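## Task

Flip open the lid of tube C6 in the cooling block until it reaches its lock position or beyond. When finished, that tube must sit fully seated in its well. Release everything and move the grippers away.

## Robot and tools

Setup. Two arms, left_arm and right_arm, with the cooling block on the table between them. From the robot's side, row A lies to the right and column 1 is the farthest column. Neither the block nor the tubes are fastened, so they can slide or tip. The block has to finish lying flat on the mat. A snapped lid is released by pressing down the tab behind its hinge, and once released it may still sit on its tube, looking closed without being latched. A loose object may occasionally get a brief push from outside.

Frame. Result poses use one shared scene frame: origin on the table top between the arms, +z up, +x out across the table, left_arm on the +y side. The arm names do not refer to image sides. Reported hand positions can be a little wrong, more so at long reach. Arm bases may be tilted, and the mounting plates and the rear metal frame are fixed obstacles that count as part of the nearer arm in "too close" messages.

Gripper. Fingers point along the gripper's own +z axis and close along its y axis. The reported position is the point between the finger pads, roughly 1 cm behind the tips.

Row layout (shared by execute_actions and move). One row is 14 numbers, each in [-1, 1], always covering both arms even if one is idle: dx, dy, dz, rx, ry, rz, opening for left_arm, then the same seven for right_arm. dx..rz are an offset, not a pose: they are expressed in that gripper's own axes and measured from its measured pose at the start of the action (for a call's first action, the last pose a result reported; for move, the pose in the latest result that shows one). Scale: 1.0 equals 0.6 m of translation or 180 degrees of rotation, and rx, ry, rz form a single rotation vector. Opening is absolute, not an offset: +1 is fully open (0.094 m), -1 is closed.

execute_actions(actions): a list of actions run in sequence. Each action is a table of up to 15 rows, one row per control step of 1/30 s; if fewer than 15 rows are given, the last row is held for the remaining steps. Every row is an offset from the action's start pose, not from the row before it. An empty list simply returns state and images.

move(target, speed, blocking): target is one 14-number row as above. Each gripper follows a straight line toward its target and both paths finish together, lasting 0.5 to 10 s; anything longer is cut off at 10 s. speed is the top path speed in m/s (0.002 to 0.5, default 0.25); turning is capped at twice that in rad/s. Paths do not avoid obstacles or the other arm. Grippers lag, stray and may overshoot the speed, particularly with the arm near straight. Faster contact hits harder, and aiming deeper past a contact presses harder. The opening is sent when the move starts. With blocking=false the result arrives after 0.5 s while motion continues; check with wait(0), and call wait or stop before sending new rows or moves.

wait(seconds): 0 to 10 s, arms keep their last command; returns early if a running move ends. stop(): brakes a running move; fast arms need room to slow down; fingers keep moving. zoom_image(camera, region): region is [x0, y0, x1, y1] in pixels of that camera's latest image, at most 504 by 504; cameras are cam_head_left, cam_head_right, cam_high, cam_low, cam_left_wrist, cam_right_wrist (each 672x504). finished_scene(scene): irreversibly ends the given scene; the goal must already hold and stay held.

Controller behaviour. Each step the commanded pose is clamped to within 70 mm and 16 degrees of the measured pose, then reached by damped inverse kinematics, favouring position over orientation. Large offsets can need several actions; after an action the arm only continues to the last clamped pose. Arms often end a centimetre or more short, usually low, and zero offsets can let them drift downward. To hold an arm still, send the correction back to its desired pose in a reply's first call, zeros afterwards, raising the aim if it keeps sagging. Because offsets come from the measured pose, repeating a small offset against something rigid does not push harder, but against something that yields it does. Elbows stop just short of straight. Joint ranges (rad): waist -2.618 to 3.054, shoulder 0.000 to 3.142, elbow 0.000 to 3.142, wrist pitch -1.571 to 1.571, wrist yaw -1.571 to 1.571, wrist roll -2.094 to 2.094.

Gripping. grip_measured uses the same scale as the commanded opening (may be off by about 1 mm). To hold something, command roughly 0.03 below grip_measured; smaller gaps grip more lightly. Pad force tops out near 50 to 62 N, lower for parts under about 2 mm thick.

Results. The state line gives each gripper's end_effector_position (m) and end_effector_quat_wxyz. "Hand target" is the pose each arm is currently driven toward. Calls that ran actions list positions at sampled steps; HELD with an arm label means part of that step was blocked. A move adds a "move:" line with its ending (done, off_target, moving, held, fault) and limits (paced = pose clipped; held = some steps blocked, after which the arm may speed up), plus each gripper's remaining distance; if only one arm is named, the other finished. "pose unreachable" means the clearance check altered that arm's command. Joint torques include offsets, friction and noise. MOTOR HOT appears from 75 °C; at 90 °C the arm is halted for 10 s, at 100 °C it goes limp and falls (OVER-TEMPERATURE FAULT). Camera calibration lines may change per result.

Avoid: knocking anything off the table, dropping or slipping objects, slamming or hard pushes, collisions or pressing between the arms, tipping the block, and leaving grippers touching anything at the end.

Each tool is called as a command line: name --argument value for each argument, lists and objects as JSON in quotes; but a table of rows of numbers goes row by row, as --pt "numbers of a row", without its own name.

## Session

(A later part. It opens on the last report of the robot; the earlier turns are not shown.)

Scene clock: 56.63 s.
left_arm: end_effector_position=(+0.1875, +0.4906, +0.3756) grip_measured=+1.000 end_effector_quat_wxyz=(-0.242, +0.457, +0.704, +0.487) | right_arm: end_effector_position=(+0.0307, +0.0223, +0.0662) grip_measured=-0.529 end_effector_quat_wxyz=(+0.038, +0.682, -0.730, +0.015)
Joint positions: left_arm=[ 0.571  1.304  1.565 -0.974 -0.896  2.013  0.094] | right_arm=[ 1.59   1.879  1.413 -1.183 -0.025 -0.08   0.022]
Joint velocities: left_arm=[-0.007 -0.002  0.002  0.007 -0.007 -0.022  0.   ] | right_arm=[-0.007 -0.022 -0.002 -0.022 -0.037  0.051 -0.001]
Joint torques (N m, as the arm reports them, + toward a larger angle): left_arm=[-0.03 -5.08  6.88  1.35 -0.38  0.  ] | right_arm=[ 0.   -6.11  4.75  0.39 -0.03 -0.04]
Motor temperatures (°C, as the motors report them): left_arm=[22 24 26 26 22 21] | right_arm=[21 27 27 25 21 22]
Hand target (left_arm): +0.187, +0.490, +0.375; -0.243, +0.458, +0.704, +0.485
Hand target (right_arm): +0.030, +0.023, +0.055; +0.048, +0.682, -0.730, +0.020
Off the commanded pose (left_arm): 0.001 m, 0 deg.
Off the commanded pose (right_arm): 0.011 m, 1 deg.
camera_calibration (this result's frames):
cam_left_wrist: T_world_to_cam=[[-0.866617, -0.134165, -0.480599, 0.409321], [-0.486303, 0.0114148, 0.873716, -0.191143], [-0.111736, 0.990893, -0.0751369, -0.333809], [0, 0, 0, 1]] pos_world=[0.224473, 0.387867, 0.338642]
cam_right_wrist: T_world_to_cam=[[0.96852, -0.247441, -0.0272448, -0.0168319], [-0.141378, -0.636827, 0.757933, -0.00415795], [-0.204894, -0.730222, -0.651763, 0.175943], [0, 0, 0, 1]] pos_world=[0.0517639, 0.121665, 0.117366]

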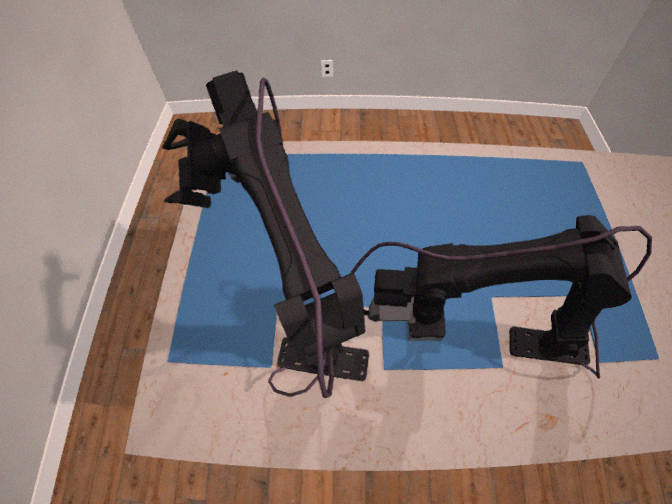

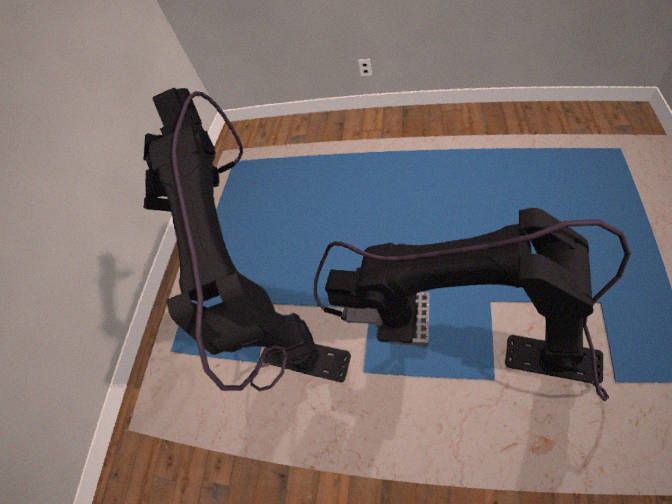

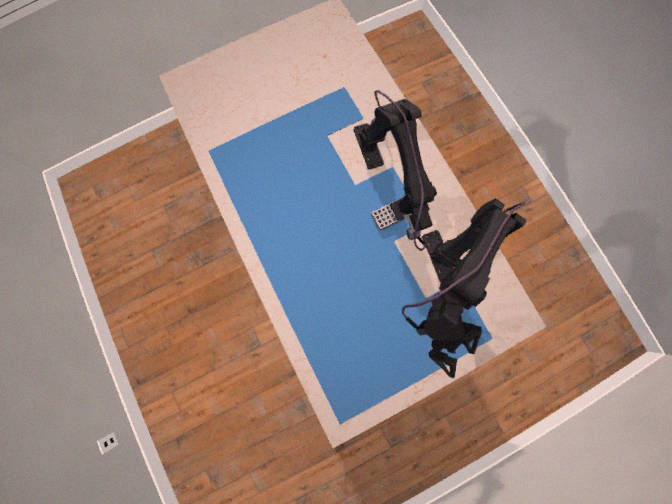

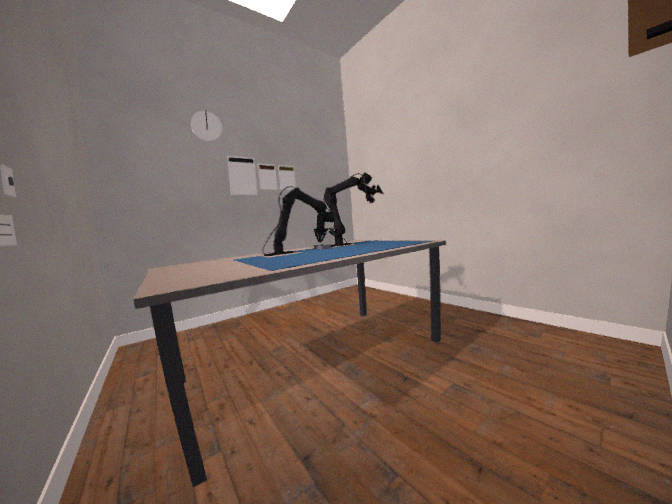

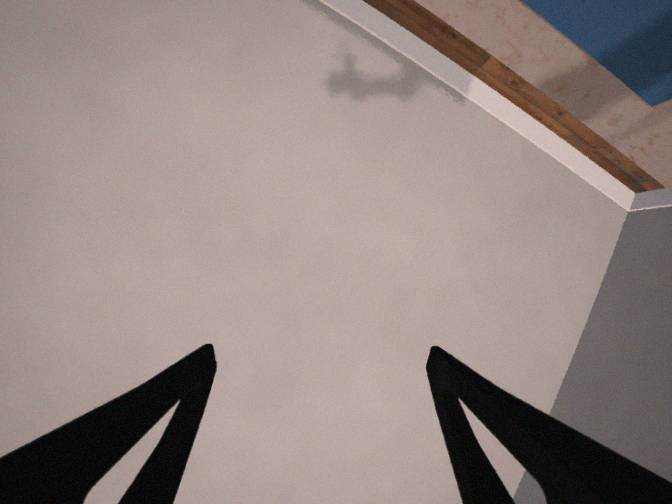

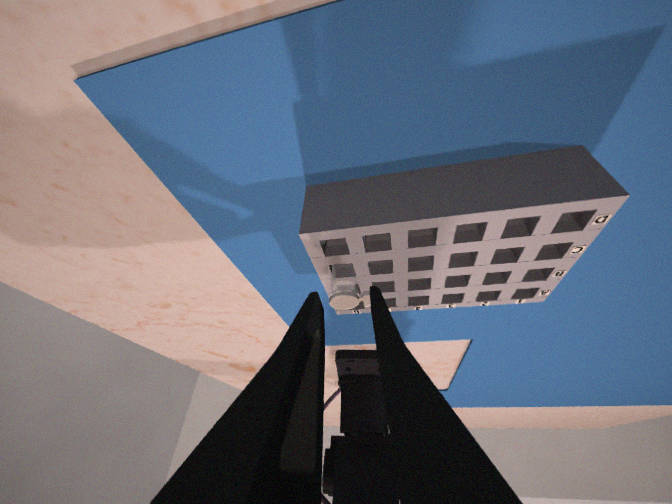

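execute_actions --actions '[[[0,0,0,0,0,0,1,-0.00225,-0.0008,0.0205,-0.00056,0.007,0.0002,-0.53],[0,0,0,0,0,0,1,-0.00217,-0.00083,0.02198,-0.00064,0.00793,0.00023,-0.53],[0,0,0,0,0,0,1,-0.00217,-0.00083,0.02198,-0.00064,0.00793,0.00023,-0.53],[0,0,0,0,0,0,1,-0.00209,-0.00086,0.02326,-0.0007,0.00872,0.00025,-0.53],[0,0,0,0,0,0,1,-0.00209,-0.00086,0.02326,-0.0007,0.00872,0.00025,-0.53],[0,0,0,0,0,0,1,-0.00201,-0.00089,0.02454,-0.00077,0.00951,0.00027,-0.53],[0,0,0,0,0,0,1,-0.00201,-0.00089,0.02454,-0.00077,0.00951,0.00027,-0.53],[0,0,0,0,0,0,1,-0.00193,-0.00092,0.02582,-0.00083,0.0103,0.00029,-0.53],[0,0,0,0,0,0,1,-0.00193,-0.00092,0.02582,-0.00083,0.0103,0.00029,-0.53],[0,0,0,0,0,0,1,-0.00185,-0.00095,0.02709,-0.00089,0.0111,0.00031,-0.53]]]'

zoom_image --camera "cam_right_wrist" --region '[280, 240, 430, 365]'

Scene clock: 59.80 s.
left_arm: end_effector_position=(+0.1880, +0.4908, +0.3763) grip_measured=+1.000 end_effector_quat_wxyz=(-0.241, +0.456, +0.704, +0.489) | right_arm: end_effector_position=(+0.0308, +0.0222, +0.0655) grip_measured=-0.529 end_effector_quat_wxyz=(+0.039, +0.682, -0.730, +0.016)
Joint positions: left_arm=[ 0.571  1.304  1.565 -0.97  -0.896  2.013  0.094] | right_arm=[ 1.59   1.881  1.413 -1.183 -0.024 -0.08   0.022]
Joint velocities: left_arm=[-0.007 -0.002 -0.002 -0.007  0.051 -0.037  0.   ] | right_arm=[ 0.002 -0.007 -0.012 -0.007 -0.037 -0.051 -0.   ]
Joint torques (N m, as the arm reports them, + toward a larger angle): left_arm=[-0.04 -5.09  6.9   1.35 -0.37  0.  ] | right_arm=[ 0.03 -5.18  4.55  0.41 -0.04 -0.03]
Motor temperatures (°C, as the motors report them): left_arm=[22 24 26 26 22 21] | right_arm=[21 27 27 25 21 22]
Hand target (left_arm): +0.188, +0.491, +0.376; -0.242, +0.457, +0.704, +0.487
Hand target (right_arm): +0.031, +0.021, +0.050; +0.052, +0.682, -0.729, +0.026
Off the commanded pose (left_arm): 0.001 m, 0 deg.
Off the commanded pose (right_arm): 0.016 m, 2 deg.
Step readings (end_effector_position):
0: left_arm (+0.1875, +0.4906, +0.3756) | right_arm (+0.0307, +0.0223, +0.0662)
1: left_arm (+0.1875, +0.4906, +0.3757) | right_arm (+0.0307, +0.0223, +0.0662)
2: left_arm (+0.1876, +0.4906, +0.3758) | right_arm (+0.0307, +0.0223, +0.0662)
4: left_arm (+0.1878, +0.4907, +0.3760) | right_arm (+0.0307, +0.0223, +0.0662)
8: left_arm (+0.1879, +0.4907, +0.3762) | right_arm (+0.0307, +0.0223, +0.0662)
15: end_effector_position above
camera_calibration (this result's frames):
cam_left_wrist: T_world_to_cam=[[-0.864608, -0.133246, -0.484457, 0.410706], [-0.489936, 0.00975344, 0.871704, -0.1892], [-0.111426, 0.991035, -0.0737149, -0.334593], [0, 0, 0, 1]] pos_world=[0.225122, 0.388164, 0.339231]
cam_right_wrist: T_world_to_cam=[[0.968546, -0.247446, -0.0262529, -0.0170645], [-0.141656, -0.635034, 0.759385, -0.00382307], [-0.204579, -0.73178, -0.650112, 0.175322], [0, 0, 0, 1]] pos_world=[0.0518533, 0.121647, 0.116434]

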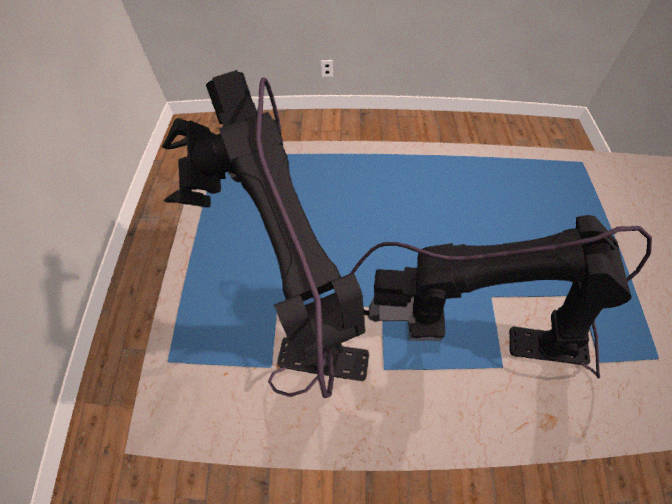

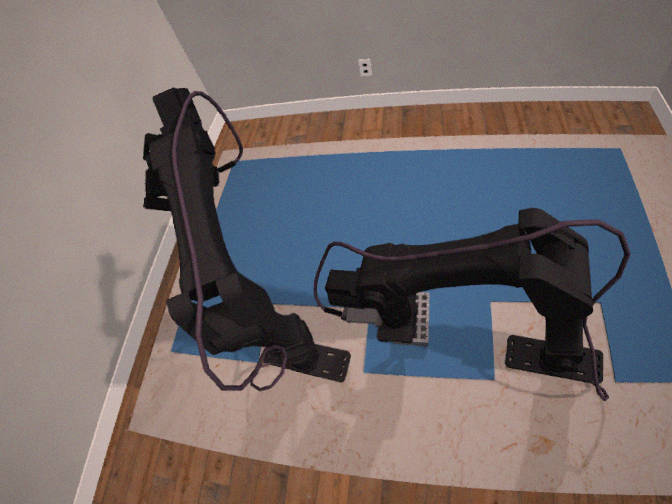

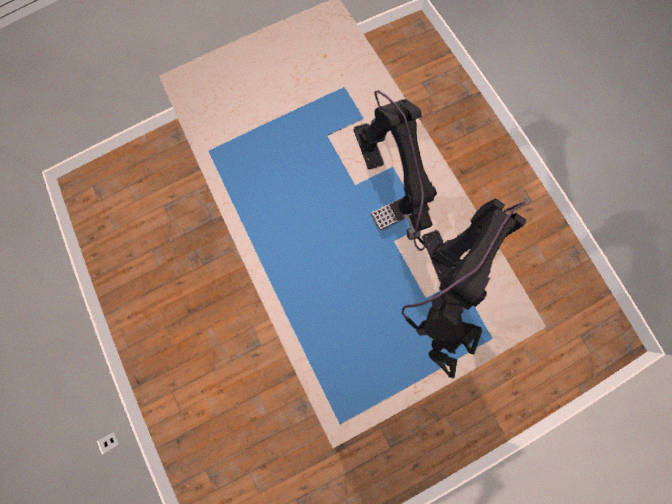

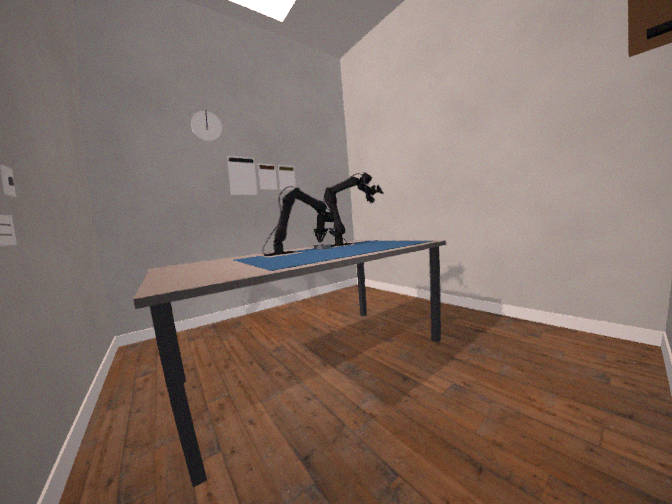

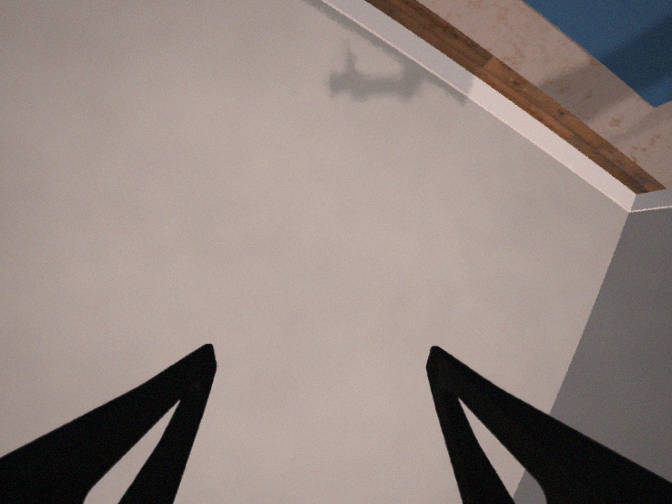

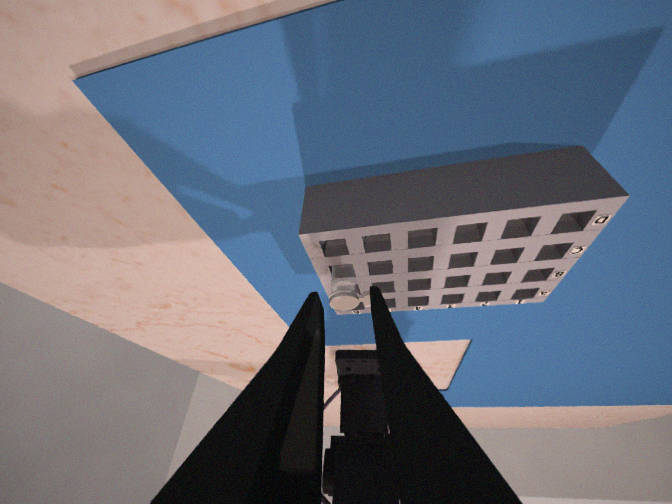

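Region (280, 240, 430, 365) of cam_right_wrist's 672x504 image, scaled by 3.360, with more detail than that image has.

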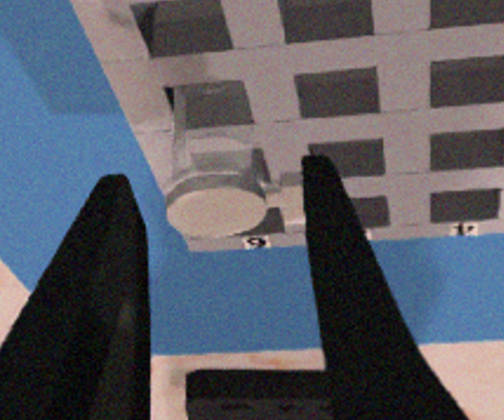

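execute_actions --actions '[[[0,0,0,0,0,0,1,-0.00095,-0.0009,0.0279,-0.00094,0.01173,0.00033,-0.53],[0,0,0,0,0,0,1,-0.00005,-0.00085,0.02873,-0.00099,0.01237,0.00035,-0.53],[0,0,0,0,0,0,1,0.00048,-0.00086,0.03042,-0.00109,0.01348,0.00038,-0.53],[0,0,0,0,0,0,1,0.00048,-0.00086,0.03042,-0.00109,0.01348,0.00038,-0.53],[0,0,0,0,0,0,1,0.00057,-0.00089,0.03169,-0.00115,0.01428,0.0004,-0.53],[0,0,0,0,0,0,1,0.00057,-0.00089,0.03169,-0.00115,0.01428,0.0004,-0.53],[0,0,0,0,0,0,1,0.00065,-0.00092,0.03297,-0.00121,0.01507,0.00042,-0.53],[0,0,0,0,0,0,1,0.00065,-0.00092,0.03297,-0.00121,0.01507,0.00042,-0.53],[0,0,0,0,0,0,1,0.00073,-0.00095,0.03425,-0.00128,0.01586,0.00045,-0.53],[0,0,0,0,0,0,1,0.00073,-0.00095,0.03425,-0.00128,0.01586,0.00045,-0.53],[0,0,0,0,0,0,1,0.00081,-0.00098,0.03552,-0.00134,0.01665,0.00047,-0.53],[0,0,0,0,0,0,1,0.00081,-0.00098,0.03552,-0.00134,0.01665,0.00047,-0.53],[0,0,0,0,0,0,1,0.00089,-0.00101,0.0368,-0.0014,0.01744,0.00049,-0.53]],[[0,0,0,0,0,0,1,-0.0003,0.0001,-0.005,0.00025,-0.0032,-0.0001,-0.53]]]'

zoom_image --camera "cam_right_wrist" --region '[280, 240, 430, 365]'

Scene clock: 68.27 s.
left_arm: end_effector_position=(+0.1890, +0.4912, +0.3775) grip_measured=+1.000 end_effector_quat_wxyz=(-0.239, +0.453, +0.704, +0.492) | right_arm: end_effector_position=(+0.0308, +0.0222, +0.0666) grip_measured=-0.529 end_effector_quat_wxyz=(+0.038, +0.682, -0.730, +0.015)
Joint positions: left_arm=[ 0.571  1.304  1.565 -0.961 -0.896  2.013  0.094] | right_arm=[ 1.59   1.878  1.413 -1.184 -0.024 -0.08   0.022]
Joint velocities: left_arm=[-0.012  0.012  0.012 -0.037 -0.095 -0.007  0.   ] | right_arm=[-0.012 -0.007 -0.002  0.066 -0.022 -0.022 -0.   ]
Joint torques (N m, as the arm reports them, + toward a larger angle): left_arm=[-0.05 -5.11  6.9   1.39 -0.37  0.  ] | right_arm=[-0.03 -9.22  5.28  0.23 -0.01 -0.03]
Motor temperatures (°C, as the motors report them): left_arm=[22 24 26 26 22 21] | right_arm=[21 26 27 25 21 22]
Hand target (left_arm): +0.188, +0.491, +0.377; -0.240, +0.455, +0.704, +0.490
Hand target (right_arm): +0.031, +0.022, +0.068; +0.036, +0.682, -0.730, +0.013
Off the commanded pose (left_arm): 0.001 m, 0 deg.
Off the commanded pose (right_arm): 0.001 m, 0 deg.
Step readings (end_effector_position; steps 1 to 15: 1st action; 16 to 30: 2nd action):
0: left_arm (+0.1880, +0.4908, +0.3763) | right_arm (+0.0308, +0.0222, +0.0655)
1: left_arm (+0.1881, +0.4908, +0.3764) | right_arm (+0.0308, +0.0222, +0.0655)
2: left_arm (+0.1882, +0.4909, +0.3765) | right_arm (+0.0308, +0.0222, +0.0655)
4: left_arm (+0.1883, +0.4909, +0.3766) | right_arm (+0.0308, +0.0222, +0.0655)
8: left_arm (+0.1884, +0.4910, +0.3769) | right_arm (+0.0308, +0.0222, +0.0655)
15: left_arm (+0.1885, +0.4910, +0.3769) | right_arm (+0.0309, +0.0220, +0.0648)
16: left_arm (+0.1885, +0.4910, +0.3770) | right_arm (+0.0309, +0.0220, +0.0658)
17: left_arm (+0.1886, +0.4911, +0.3771) | right_arm (+0.0309, +0.0222, +0.0665)
19: left_arm (+0.1888, +0.4911, +0.3773) | right_arm (+0.0308, +0.0222, +0.0666)
23: left_arm (+0.1889, +0.4912, +0.3774) | right_arm (+0.0308, +0.0222, +0.0666)
30: end_effector_position above
camera_calibration (this result's frames):
cam_left_wrist: T_world_to_cam=[[-0.860542, -0.131387, -0.492143, 0.413447], [-0.497177, 0.00644229, 0.867625, -0.185293], [-0.110824, 0.99131, -0.0708664, -0.336159], [0, 0, 0, 1]] pos_world=[0.226411, 0.388753, 0.340418]
cam_right_wrist: T_world_to_cam=[[0.968556, -0.247377, -0.0265278, -0.0170208], [-0.141953, -0.637037, 0.757649, -0.00446901], [-0.204324, -0.73006, -0.652122, 0.176098], [0, 0, 0, 1]] pos_world=[0.0518322, 0.121504, 0.117772]

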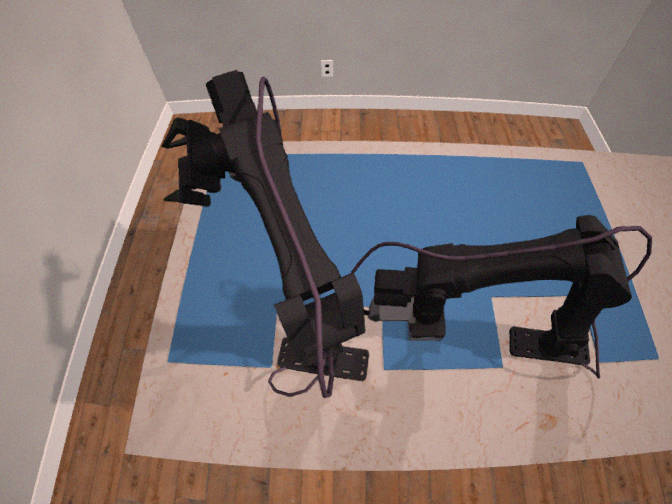

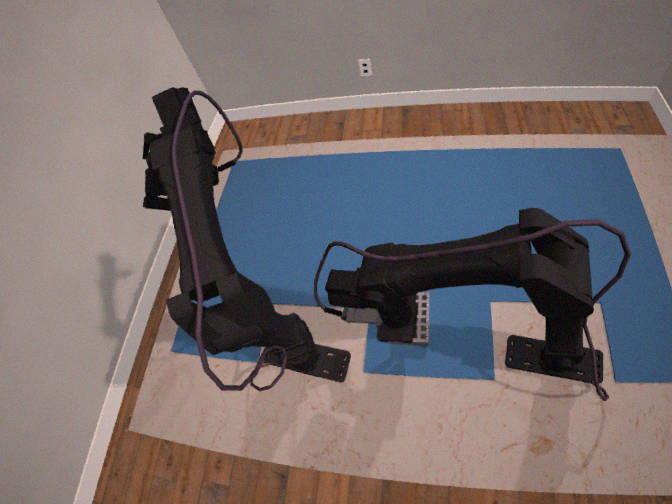

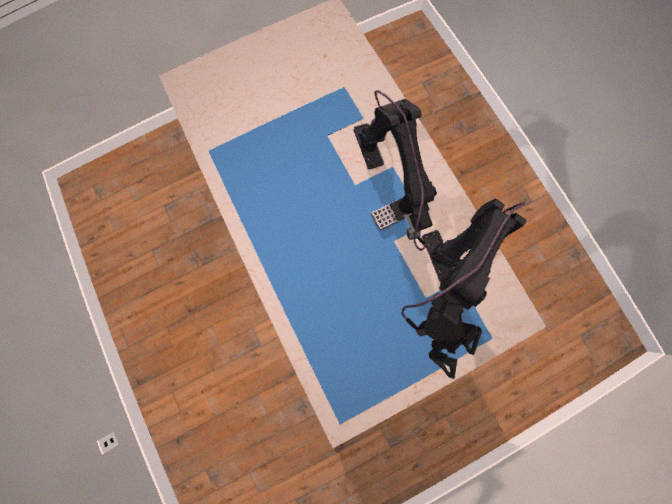

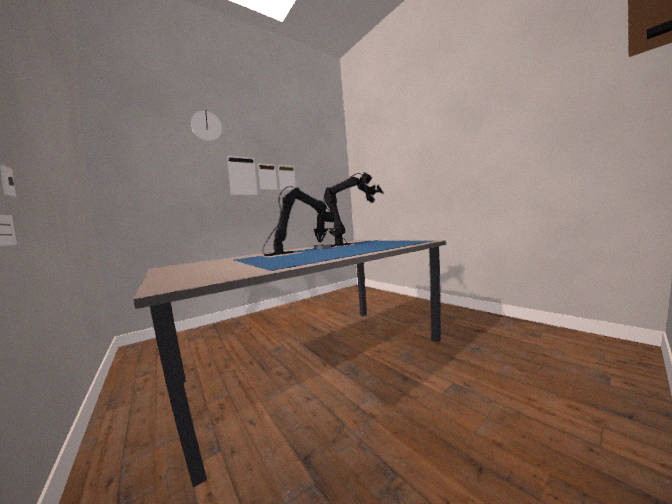

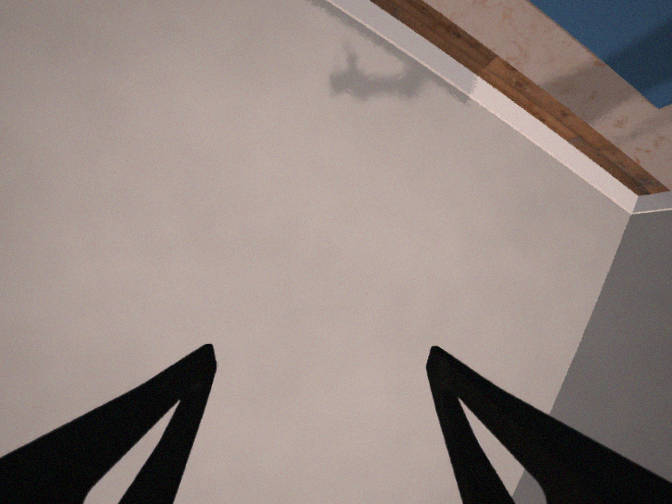

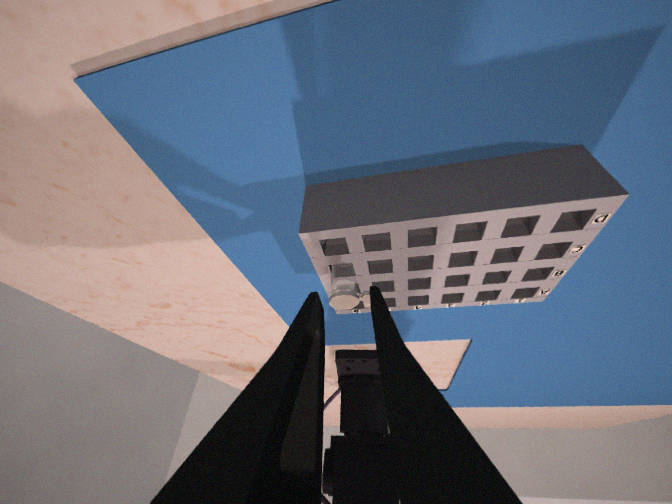

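Region (280, 240, 430, 365) of cam_right_wrist's 672x504 image, scaled by 3.360, with more detail than that image has.

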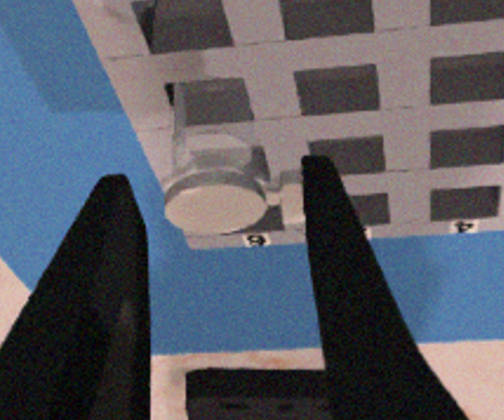

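execute_actions --actions '[[[0,0,0,0,0,0,1,-0.0005,0.0002,-0.008,0.0004,-0.005,-0.00014,-0.53],[0,0,0,0,0,0,1,-0.0007,0.00027,-0.0112,0.00056,-0.007,-0.0002,-0.53],[0,0,0,0,0,0,1,-0.00091,0.00034,-0.0143,0.00071,-0.00888,-0.00025,-0.53],[0,0,0,0,0,0,1,-0.00091,0.00034,-0.0143,0.00071,-0.00888,-0.00025,-0.53],[0,0,0,0,0,0,1,-0.00091,0.00034,-0.0143,0.00071,-0.00888,-0.00025,-0.53],[0,0,0,0,0,0,1,-0.00091,0.00034,-0.0143,0.00071,-0.00888,-0.00025,-0.51],[0,0,0,0,0,0,1,-0.00091,0.00034,-0.0143,0.00071,-0.00888,-0.00025,-0.49],[0,0,0,0,0,0,1,-0.00091,0.00034,-0.0143,0.00071,-0.00888,-0.00025,-0.466]]]'

zoom_image --camera "cam_right_wrist" --region '[280, 240, 430, 365]'

Scene clock: 70.67 s.
left_arm: end_effector_position=(+0.1895, +0.4915, +0.3782) grip_measured=+1.000 end_effector_quat_wxyz=(-0.238, +0.452, +0.704, +0.494) | right_arm: end_effector_position=(+0.0301, +0.0225, +0.0676) grip_measured=-0.468 end_effector_quat_wxyz=(+0.038, +0.682, -0.730, +0.012)
Joint positions: left_arm=[ 0.571  1.304  1.565 -0.956 -0.896  2.013  0.094] | right_arm=[ 1.59   1.875  1.413 -1.184 -0.028 -0.08   0.025]
Joint velocities: left_arm=[-0.017  0.007 -0.007  0.051 -0.051 -0.022  0.   ] | right_arm=[-0.007  0.007  0.002 -0.022  0.022  0.007  0.   ]
Joint torques (N m, as the arm reports them, + toward a larger angle): left_arm=[-0.04 -5.11  6.91  1.37 -0.37  0.  ] | right_arm=[ -0.04 -10.85   5.25   0.24   0.03  -0.03]
Motor temperatures (°C, as the motors report them): left_arm=[22 24 26 26 22 21] | right_arm=[21 26 27 25 21 22]
Hand target (left_arm): +0.189, +0.491, +0.378; -0.239, +0.453, +0.704, +0.492
Hand target (right_arm): +0.031, +0.023, +0.075; +0.027, +0.683, -0.730, +0.006
Off the commanded pose (left_arm): 0.001 m, 0 deg.
Off the commanded pose (right_arm): 0.008 m, 1 deg.
Step readings (end_effector_position):
0: left_arm (+0.1890, +0.4912, +0.3776) | right_arm (+0.0308, +0.0222, +0.0666)
1: left_arm (+0.1891, +0.4913, +0.3776) | right_arm (+0.0308, +0.0222, +0.0666)
2: left_arm (+0.1891, +0.4913, +0.3777) | right_arm (+0.0308, +0.0222, +0.0666)
4: left_arm (+0.1893, +0.4914, +0.3779) | right_arm (+0.0308, +0.0223, +0.0674)
8: left_arm (+0.1894, +0.4914, +0.3781) | right_arm (+0.0303, +0.0224, +0.0676)
15: end_effector_position above
camera_calibration (this result's frames):
cam_left_wrist: T_world_to_cam=[[-0.858486, -0.130446, -0.49597, 0.414804], [-0.500785, 0.00479257, 0.865559, -0.18333], [-0.110532, 0.991444, -0.0694399, -0.336941], [0, 0, 0, 1]] pos_world=[0.227052, 0.389046, 0.341016]
cam_right_wrist: T_world_to_cam=[[0.968371, -0.24758, -0.0310023, -0.0159233], [-0.139362, -0.639741, 0.75585, -0.00501916], [-0.206967, -0.727623, -0.65401, 0.176921], [0, 0, 0, 1]] pos_world=[0.0513369, 0.121578, 0.119008]

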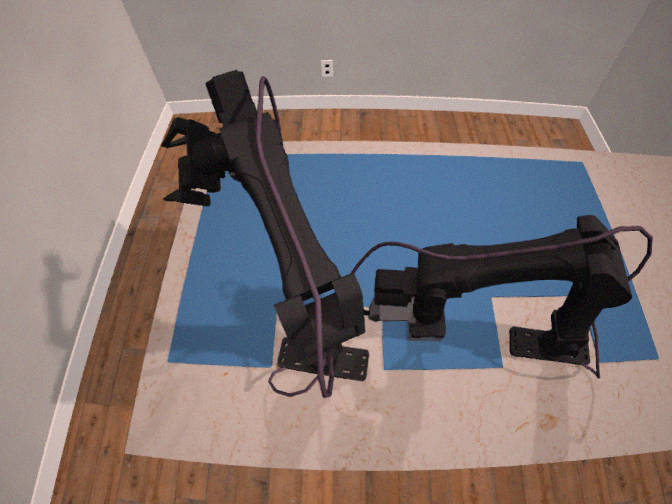

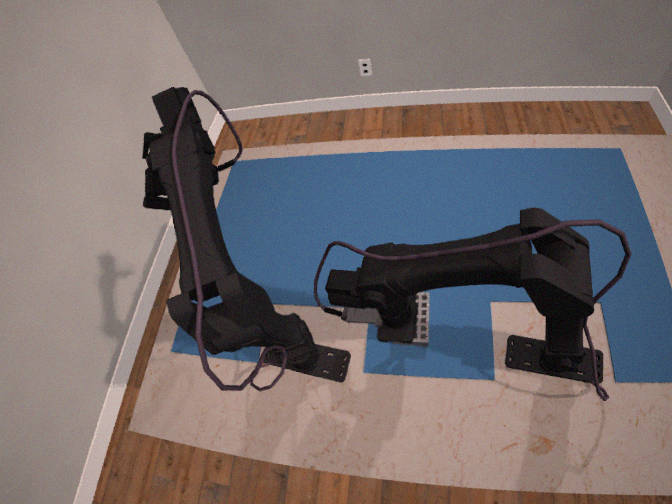

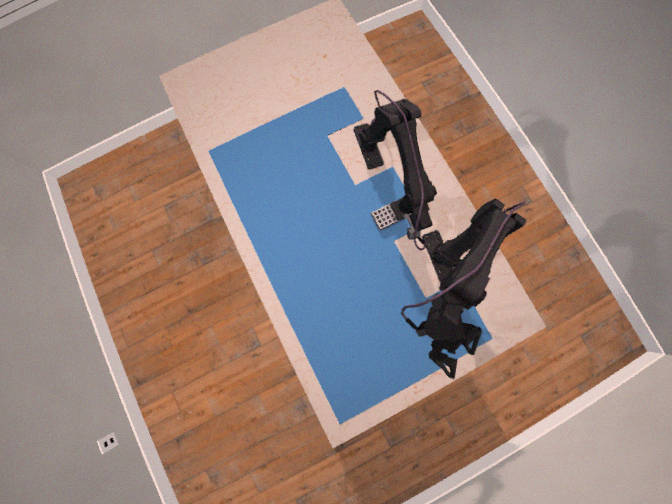

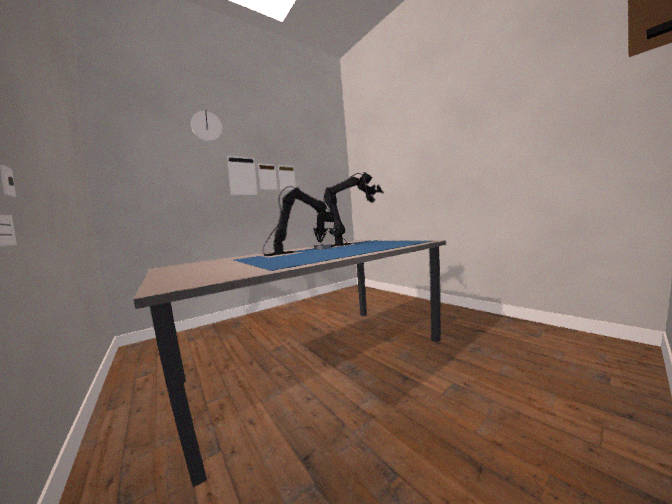

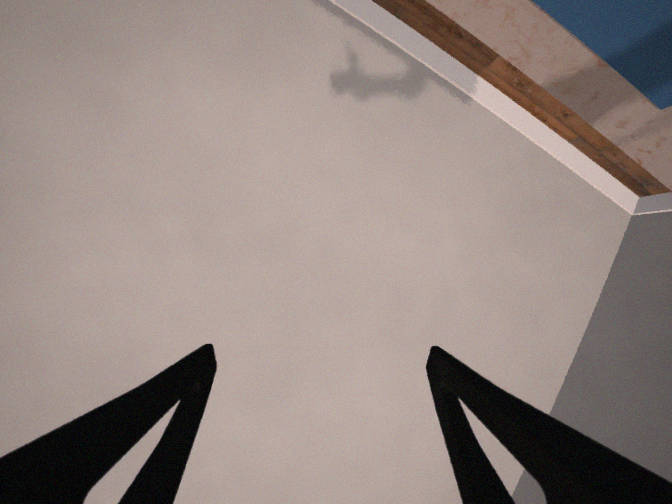

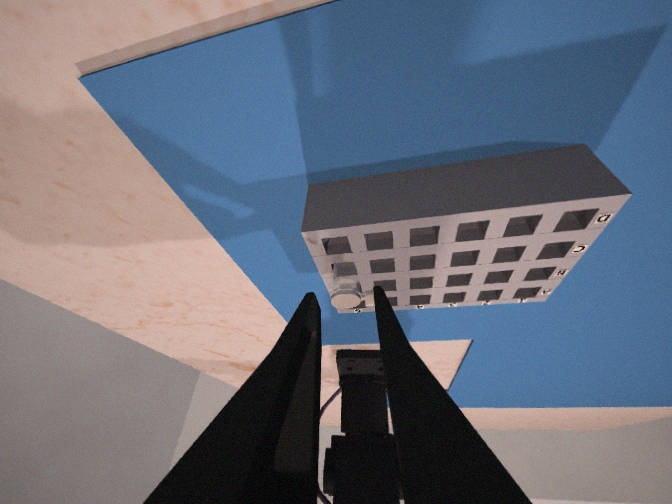

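Region (280, 240, 430, 365) of cam_right_wrist's 672x504 image, scaled by 3.360, with more detail than that image has.

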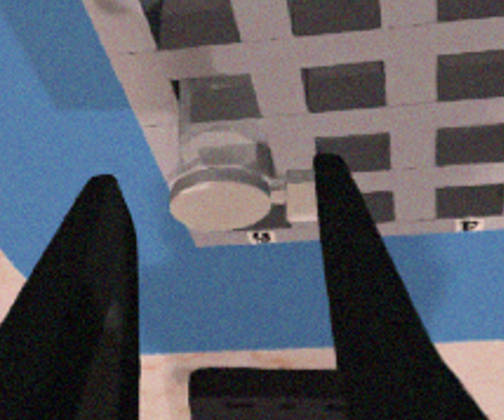

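execute_actions --actions '[[[0,0,0,0,0,0,1,-0.00091,0.00034,-0.0143,0.00071,-0.00888,-0.00025,-0.466],[0,0,0,0,0,0,1,-0.00098,0.00037,-0.0153,0.00077,-0.0095,-0.00027,-0.466],[0,0,0,0,0,0,1,-0.00098,0.00037,-0.0153,0.00077,-0.0095,-0.00027,-0.466],[0,0,0,0,0,0,1,-0.00098,0.00037,-0.0153,0.00077,-0.0095,-0.00027,-0.466],[0,0,0,0,0,0,1,-0.00098,0.00037,-0.0153,0.00077,-0.0095,-0.00027,-0.44],[0,0,0,0,0,0,1,-0.00098,0.00037,-0.0153,0.00077,-0.0095,-0.00027,-0.44],[0,0,0,0,0,0,1,-0.00098,0.00037,-0.0153,0.00077,-0.0095,-0.00027,-0.44],[0,0,0,0,0,0,1,-0.00098,0.00037,-0.0153,0.00077,-0.0095,-0.00027,-0.44],[0,0,0,0,0,0,1,-0.0007,0.00025,-0.01,0.0005,-0.0063,-0.00018,-0.44],[0,0,0,0,0,0,1,-0.0003,0.0001,-0.005,0.00025,-0.0032,-0.0001,-0.44],[0,0,0,0,0,0,1,0,0,0,0,0,0,-0.44],[0,0,0,0,0,0,1,0.00016,-0.00006,0.00255,-0.00013,0.0016,0.00005,-0.44],[0,0,0,0,0,0,1,0.00033,-0.00012,0.0051,-0.00026,0.0032,0.00009,-0.44],[0,0,0,0,0,0,1,0.00049,-0.00018,0.0077,-0.00038,0.0048,0.00014,-0.44]]]'

zoom_image --camera "cam_right_wrist" --region '[280, 240, 430, 365]'

Scene clock: 74.77 s.
left_arm: end_effector_position=(+0.1899, +0.4917, +0.3788) grip_measured=+1.000 end_effector_quat_wxyz=(-0.237, +0.451, +0.704, +0.495) | right_arm: end_effector_position=(+0.0296, +0.0225, +0.0676) grip_measured=-0.442 end_effector_quat_wxyz=(+0.039, +0.682, -0.730, +0.011)
Joint positions: left_arm=[ 0.571  1.304  1.565 -0.952 -0.896  2.013  0.094] | right_arm=[ 1.59   1.875  1.413 -1.184 -0.031 -0.08   0.026]
Joint velocities: left_arm=[-0.007 -0.012  0.012  0.037 -0.051  0.022  0.   ] | right_arm=[ 0.002  0.007 -0.012 -0.037 -0.037 -0.081 -0.   ]
Joint torques (N m, as the arm reports them, + toward a larger angle): left_arm=[-0.04 -5.11  6.92  1.38 -0.36  0.  ] | right_arm=[-0.04 -7.42  5.33  0.23  0.02 -0.03]
Motor temperatures (°C, as the motors report them): left_arm=[22 24 26 27 22 21] | right_arm=[21 27 27 24 21 22]
Hand target (left_arm): +0.189, +0.491, +0.378; -0.238, +0.452, +0.704, +0.494
Hand target (right_arm): +0.030, +0.022, +0.063; +0.044, +0.682, -0.730, +0.017
Off the commanded pose (left_arm): 0.001 m, 0 deg.
Off the commanded pose (right_arm): 0.005 m, 1 deg.
Step readings (end_effector_position):
0: left_arm (+0.1895, +0.4915, +0.3782) | right_arm (+0.0301, +0.0225, +0.0676)
1: left_arm (+0.1895, +0.4915, +0.3783) | right_arm (+0.0300, +0.0225, +0.0676)
2: left_arm (+0.1896, +0.4915, +0.3784) | right_arm (+0.0300, +0.0225, +0.0676)
4: left_arm (+0.1897, +0.4916, +0.3785) | right_arm (+0.0300, +0.0225, +0.0676)
8: left_arm (+0.1899, +0.4917, +0.3788) | right_arm (+0.0296, +0.0225, +0.0676)
15: end_effector_position above
camera_calibration (this result's frames):
cam_left_wrist: T_world_to_cam=[[-0.856413, -0.129499, -0.499787, 0.416152], [-0.504384, 0.0031468, 0.863474, -0.18136], [-0.110246, 0.991575, -0.0680119, -0.337722], [0, 0, 0, 1]] pos_world=[0.22769, 0.389338, 0.341618]
cam_right_wrist: T_world_to_cam=[[0.968237, -0.24776, -0.0336496, -0.0152628], [-0.137498, -0.640008, 0.755966, -0.00510696], [-0.208834, -0.727327, -0.653746, 0.176915], [0, 0, 0, 1]] pos_world=[0.0510216, 0.121625, 0.119004]

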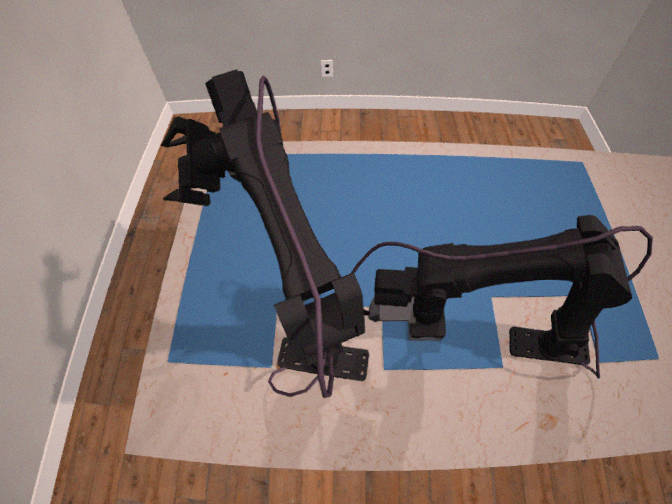

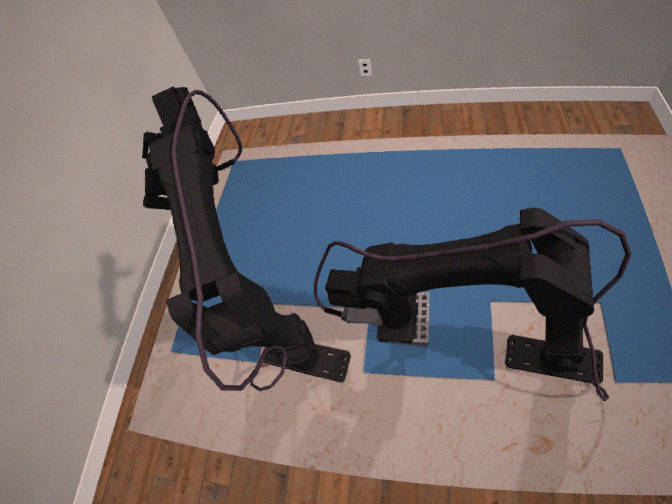

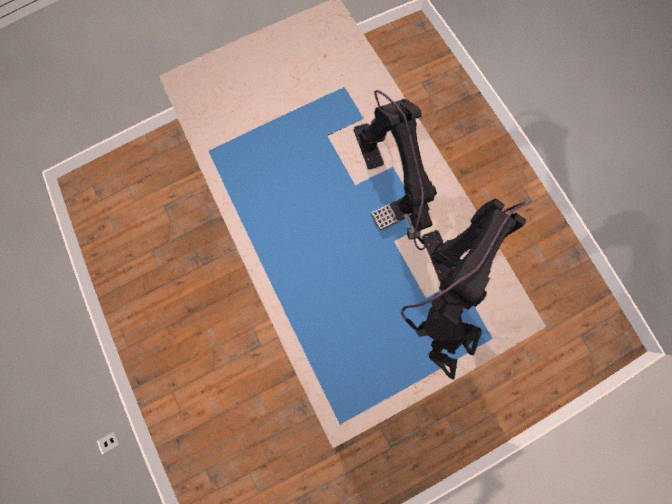

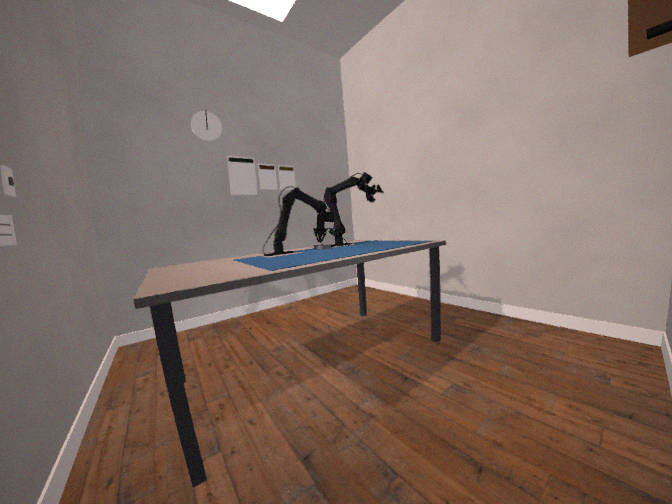

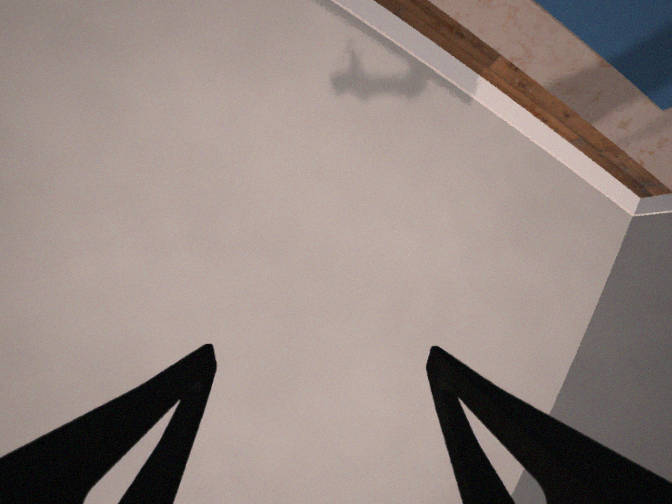

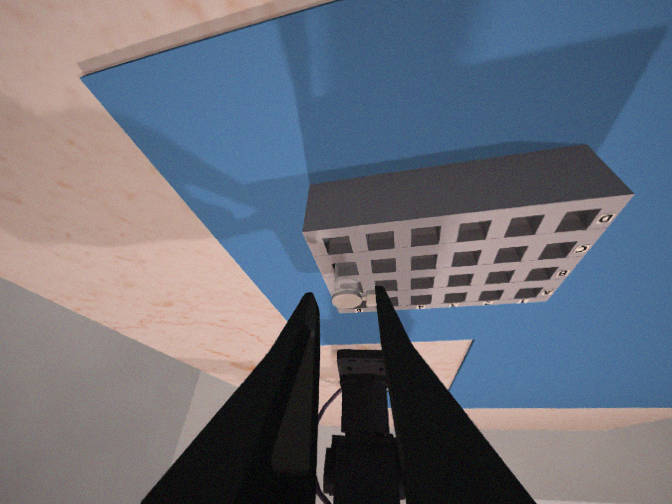

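Region (280, 240, 430, 365) of cam_right_wrist's 672x504 image, scaled by 3.360, with more detail than that image has.

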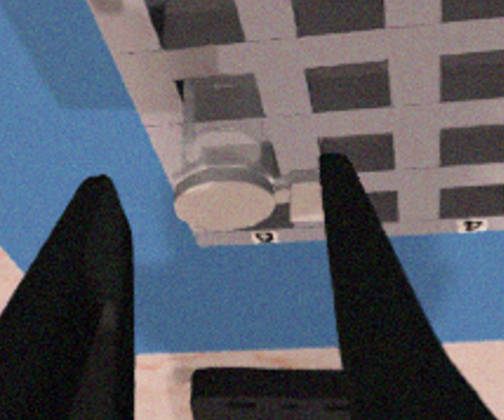

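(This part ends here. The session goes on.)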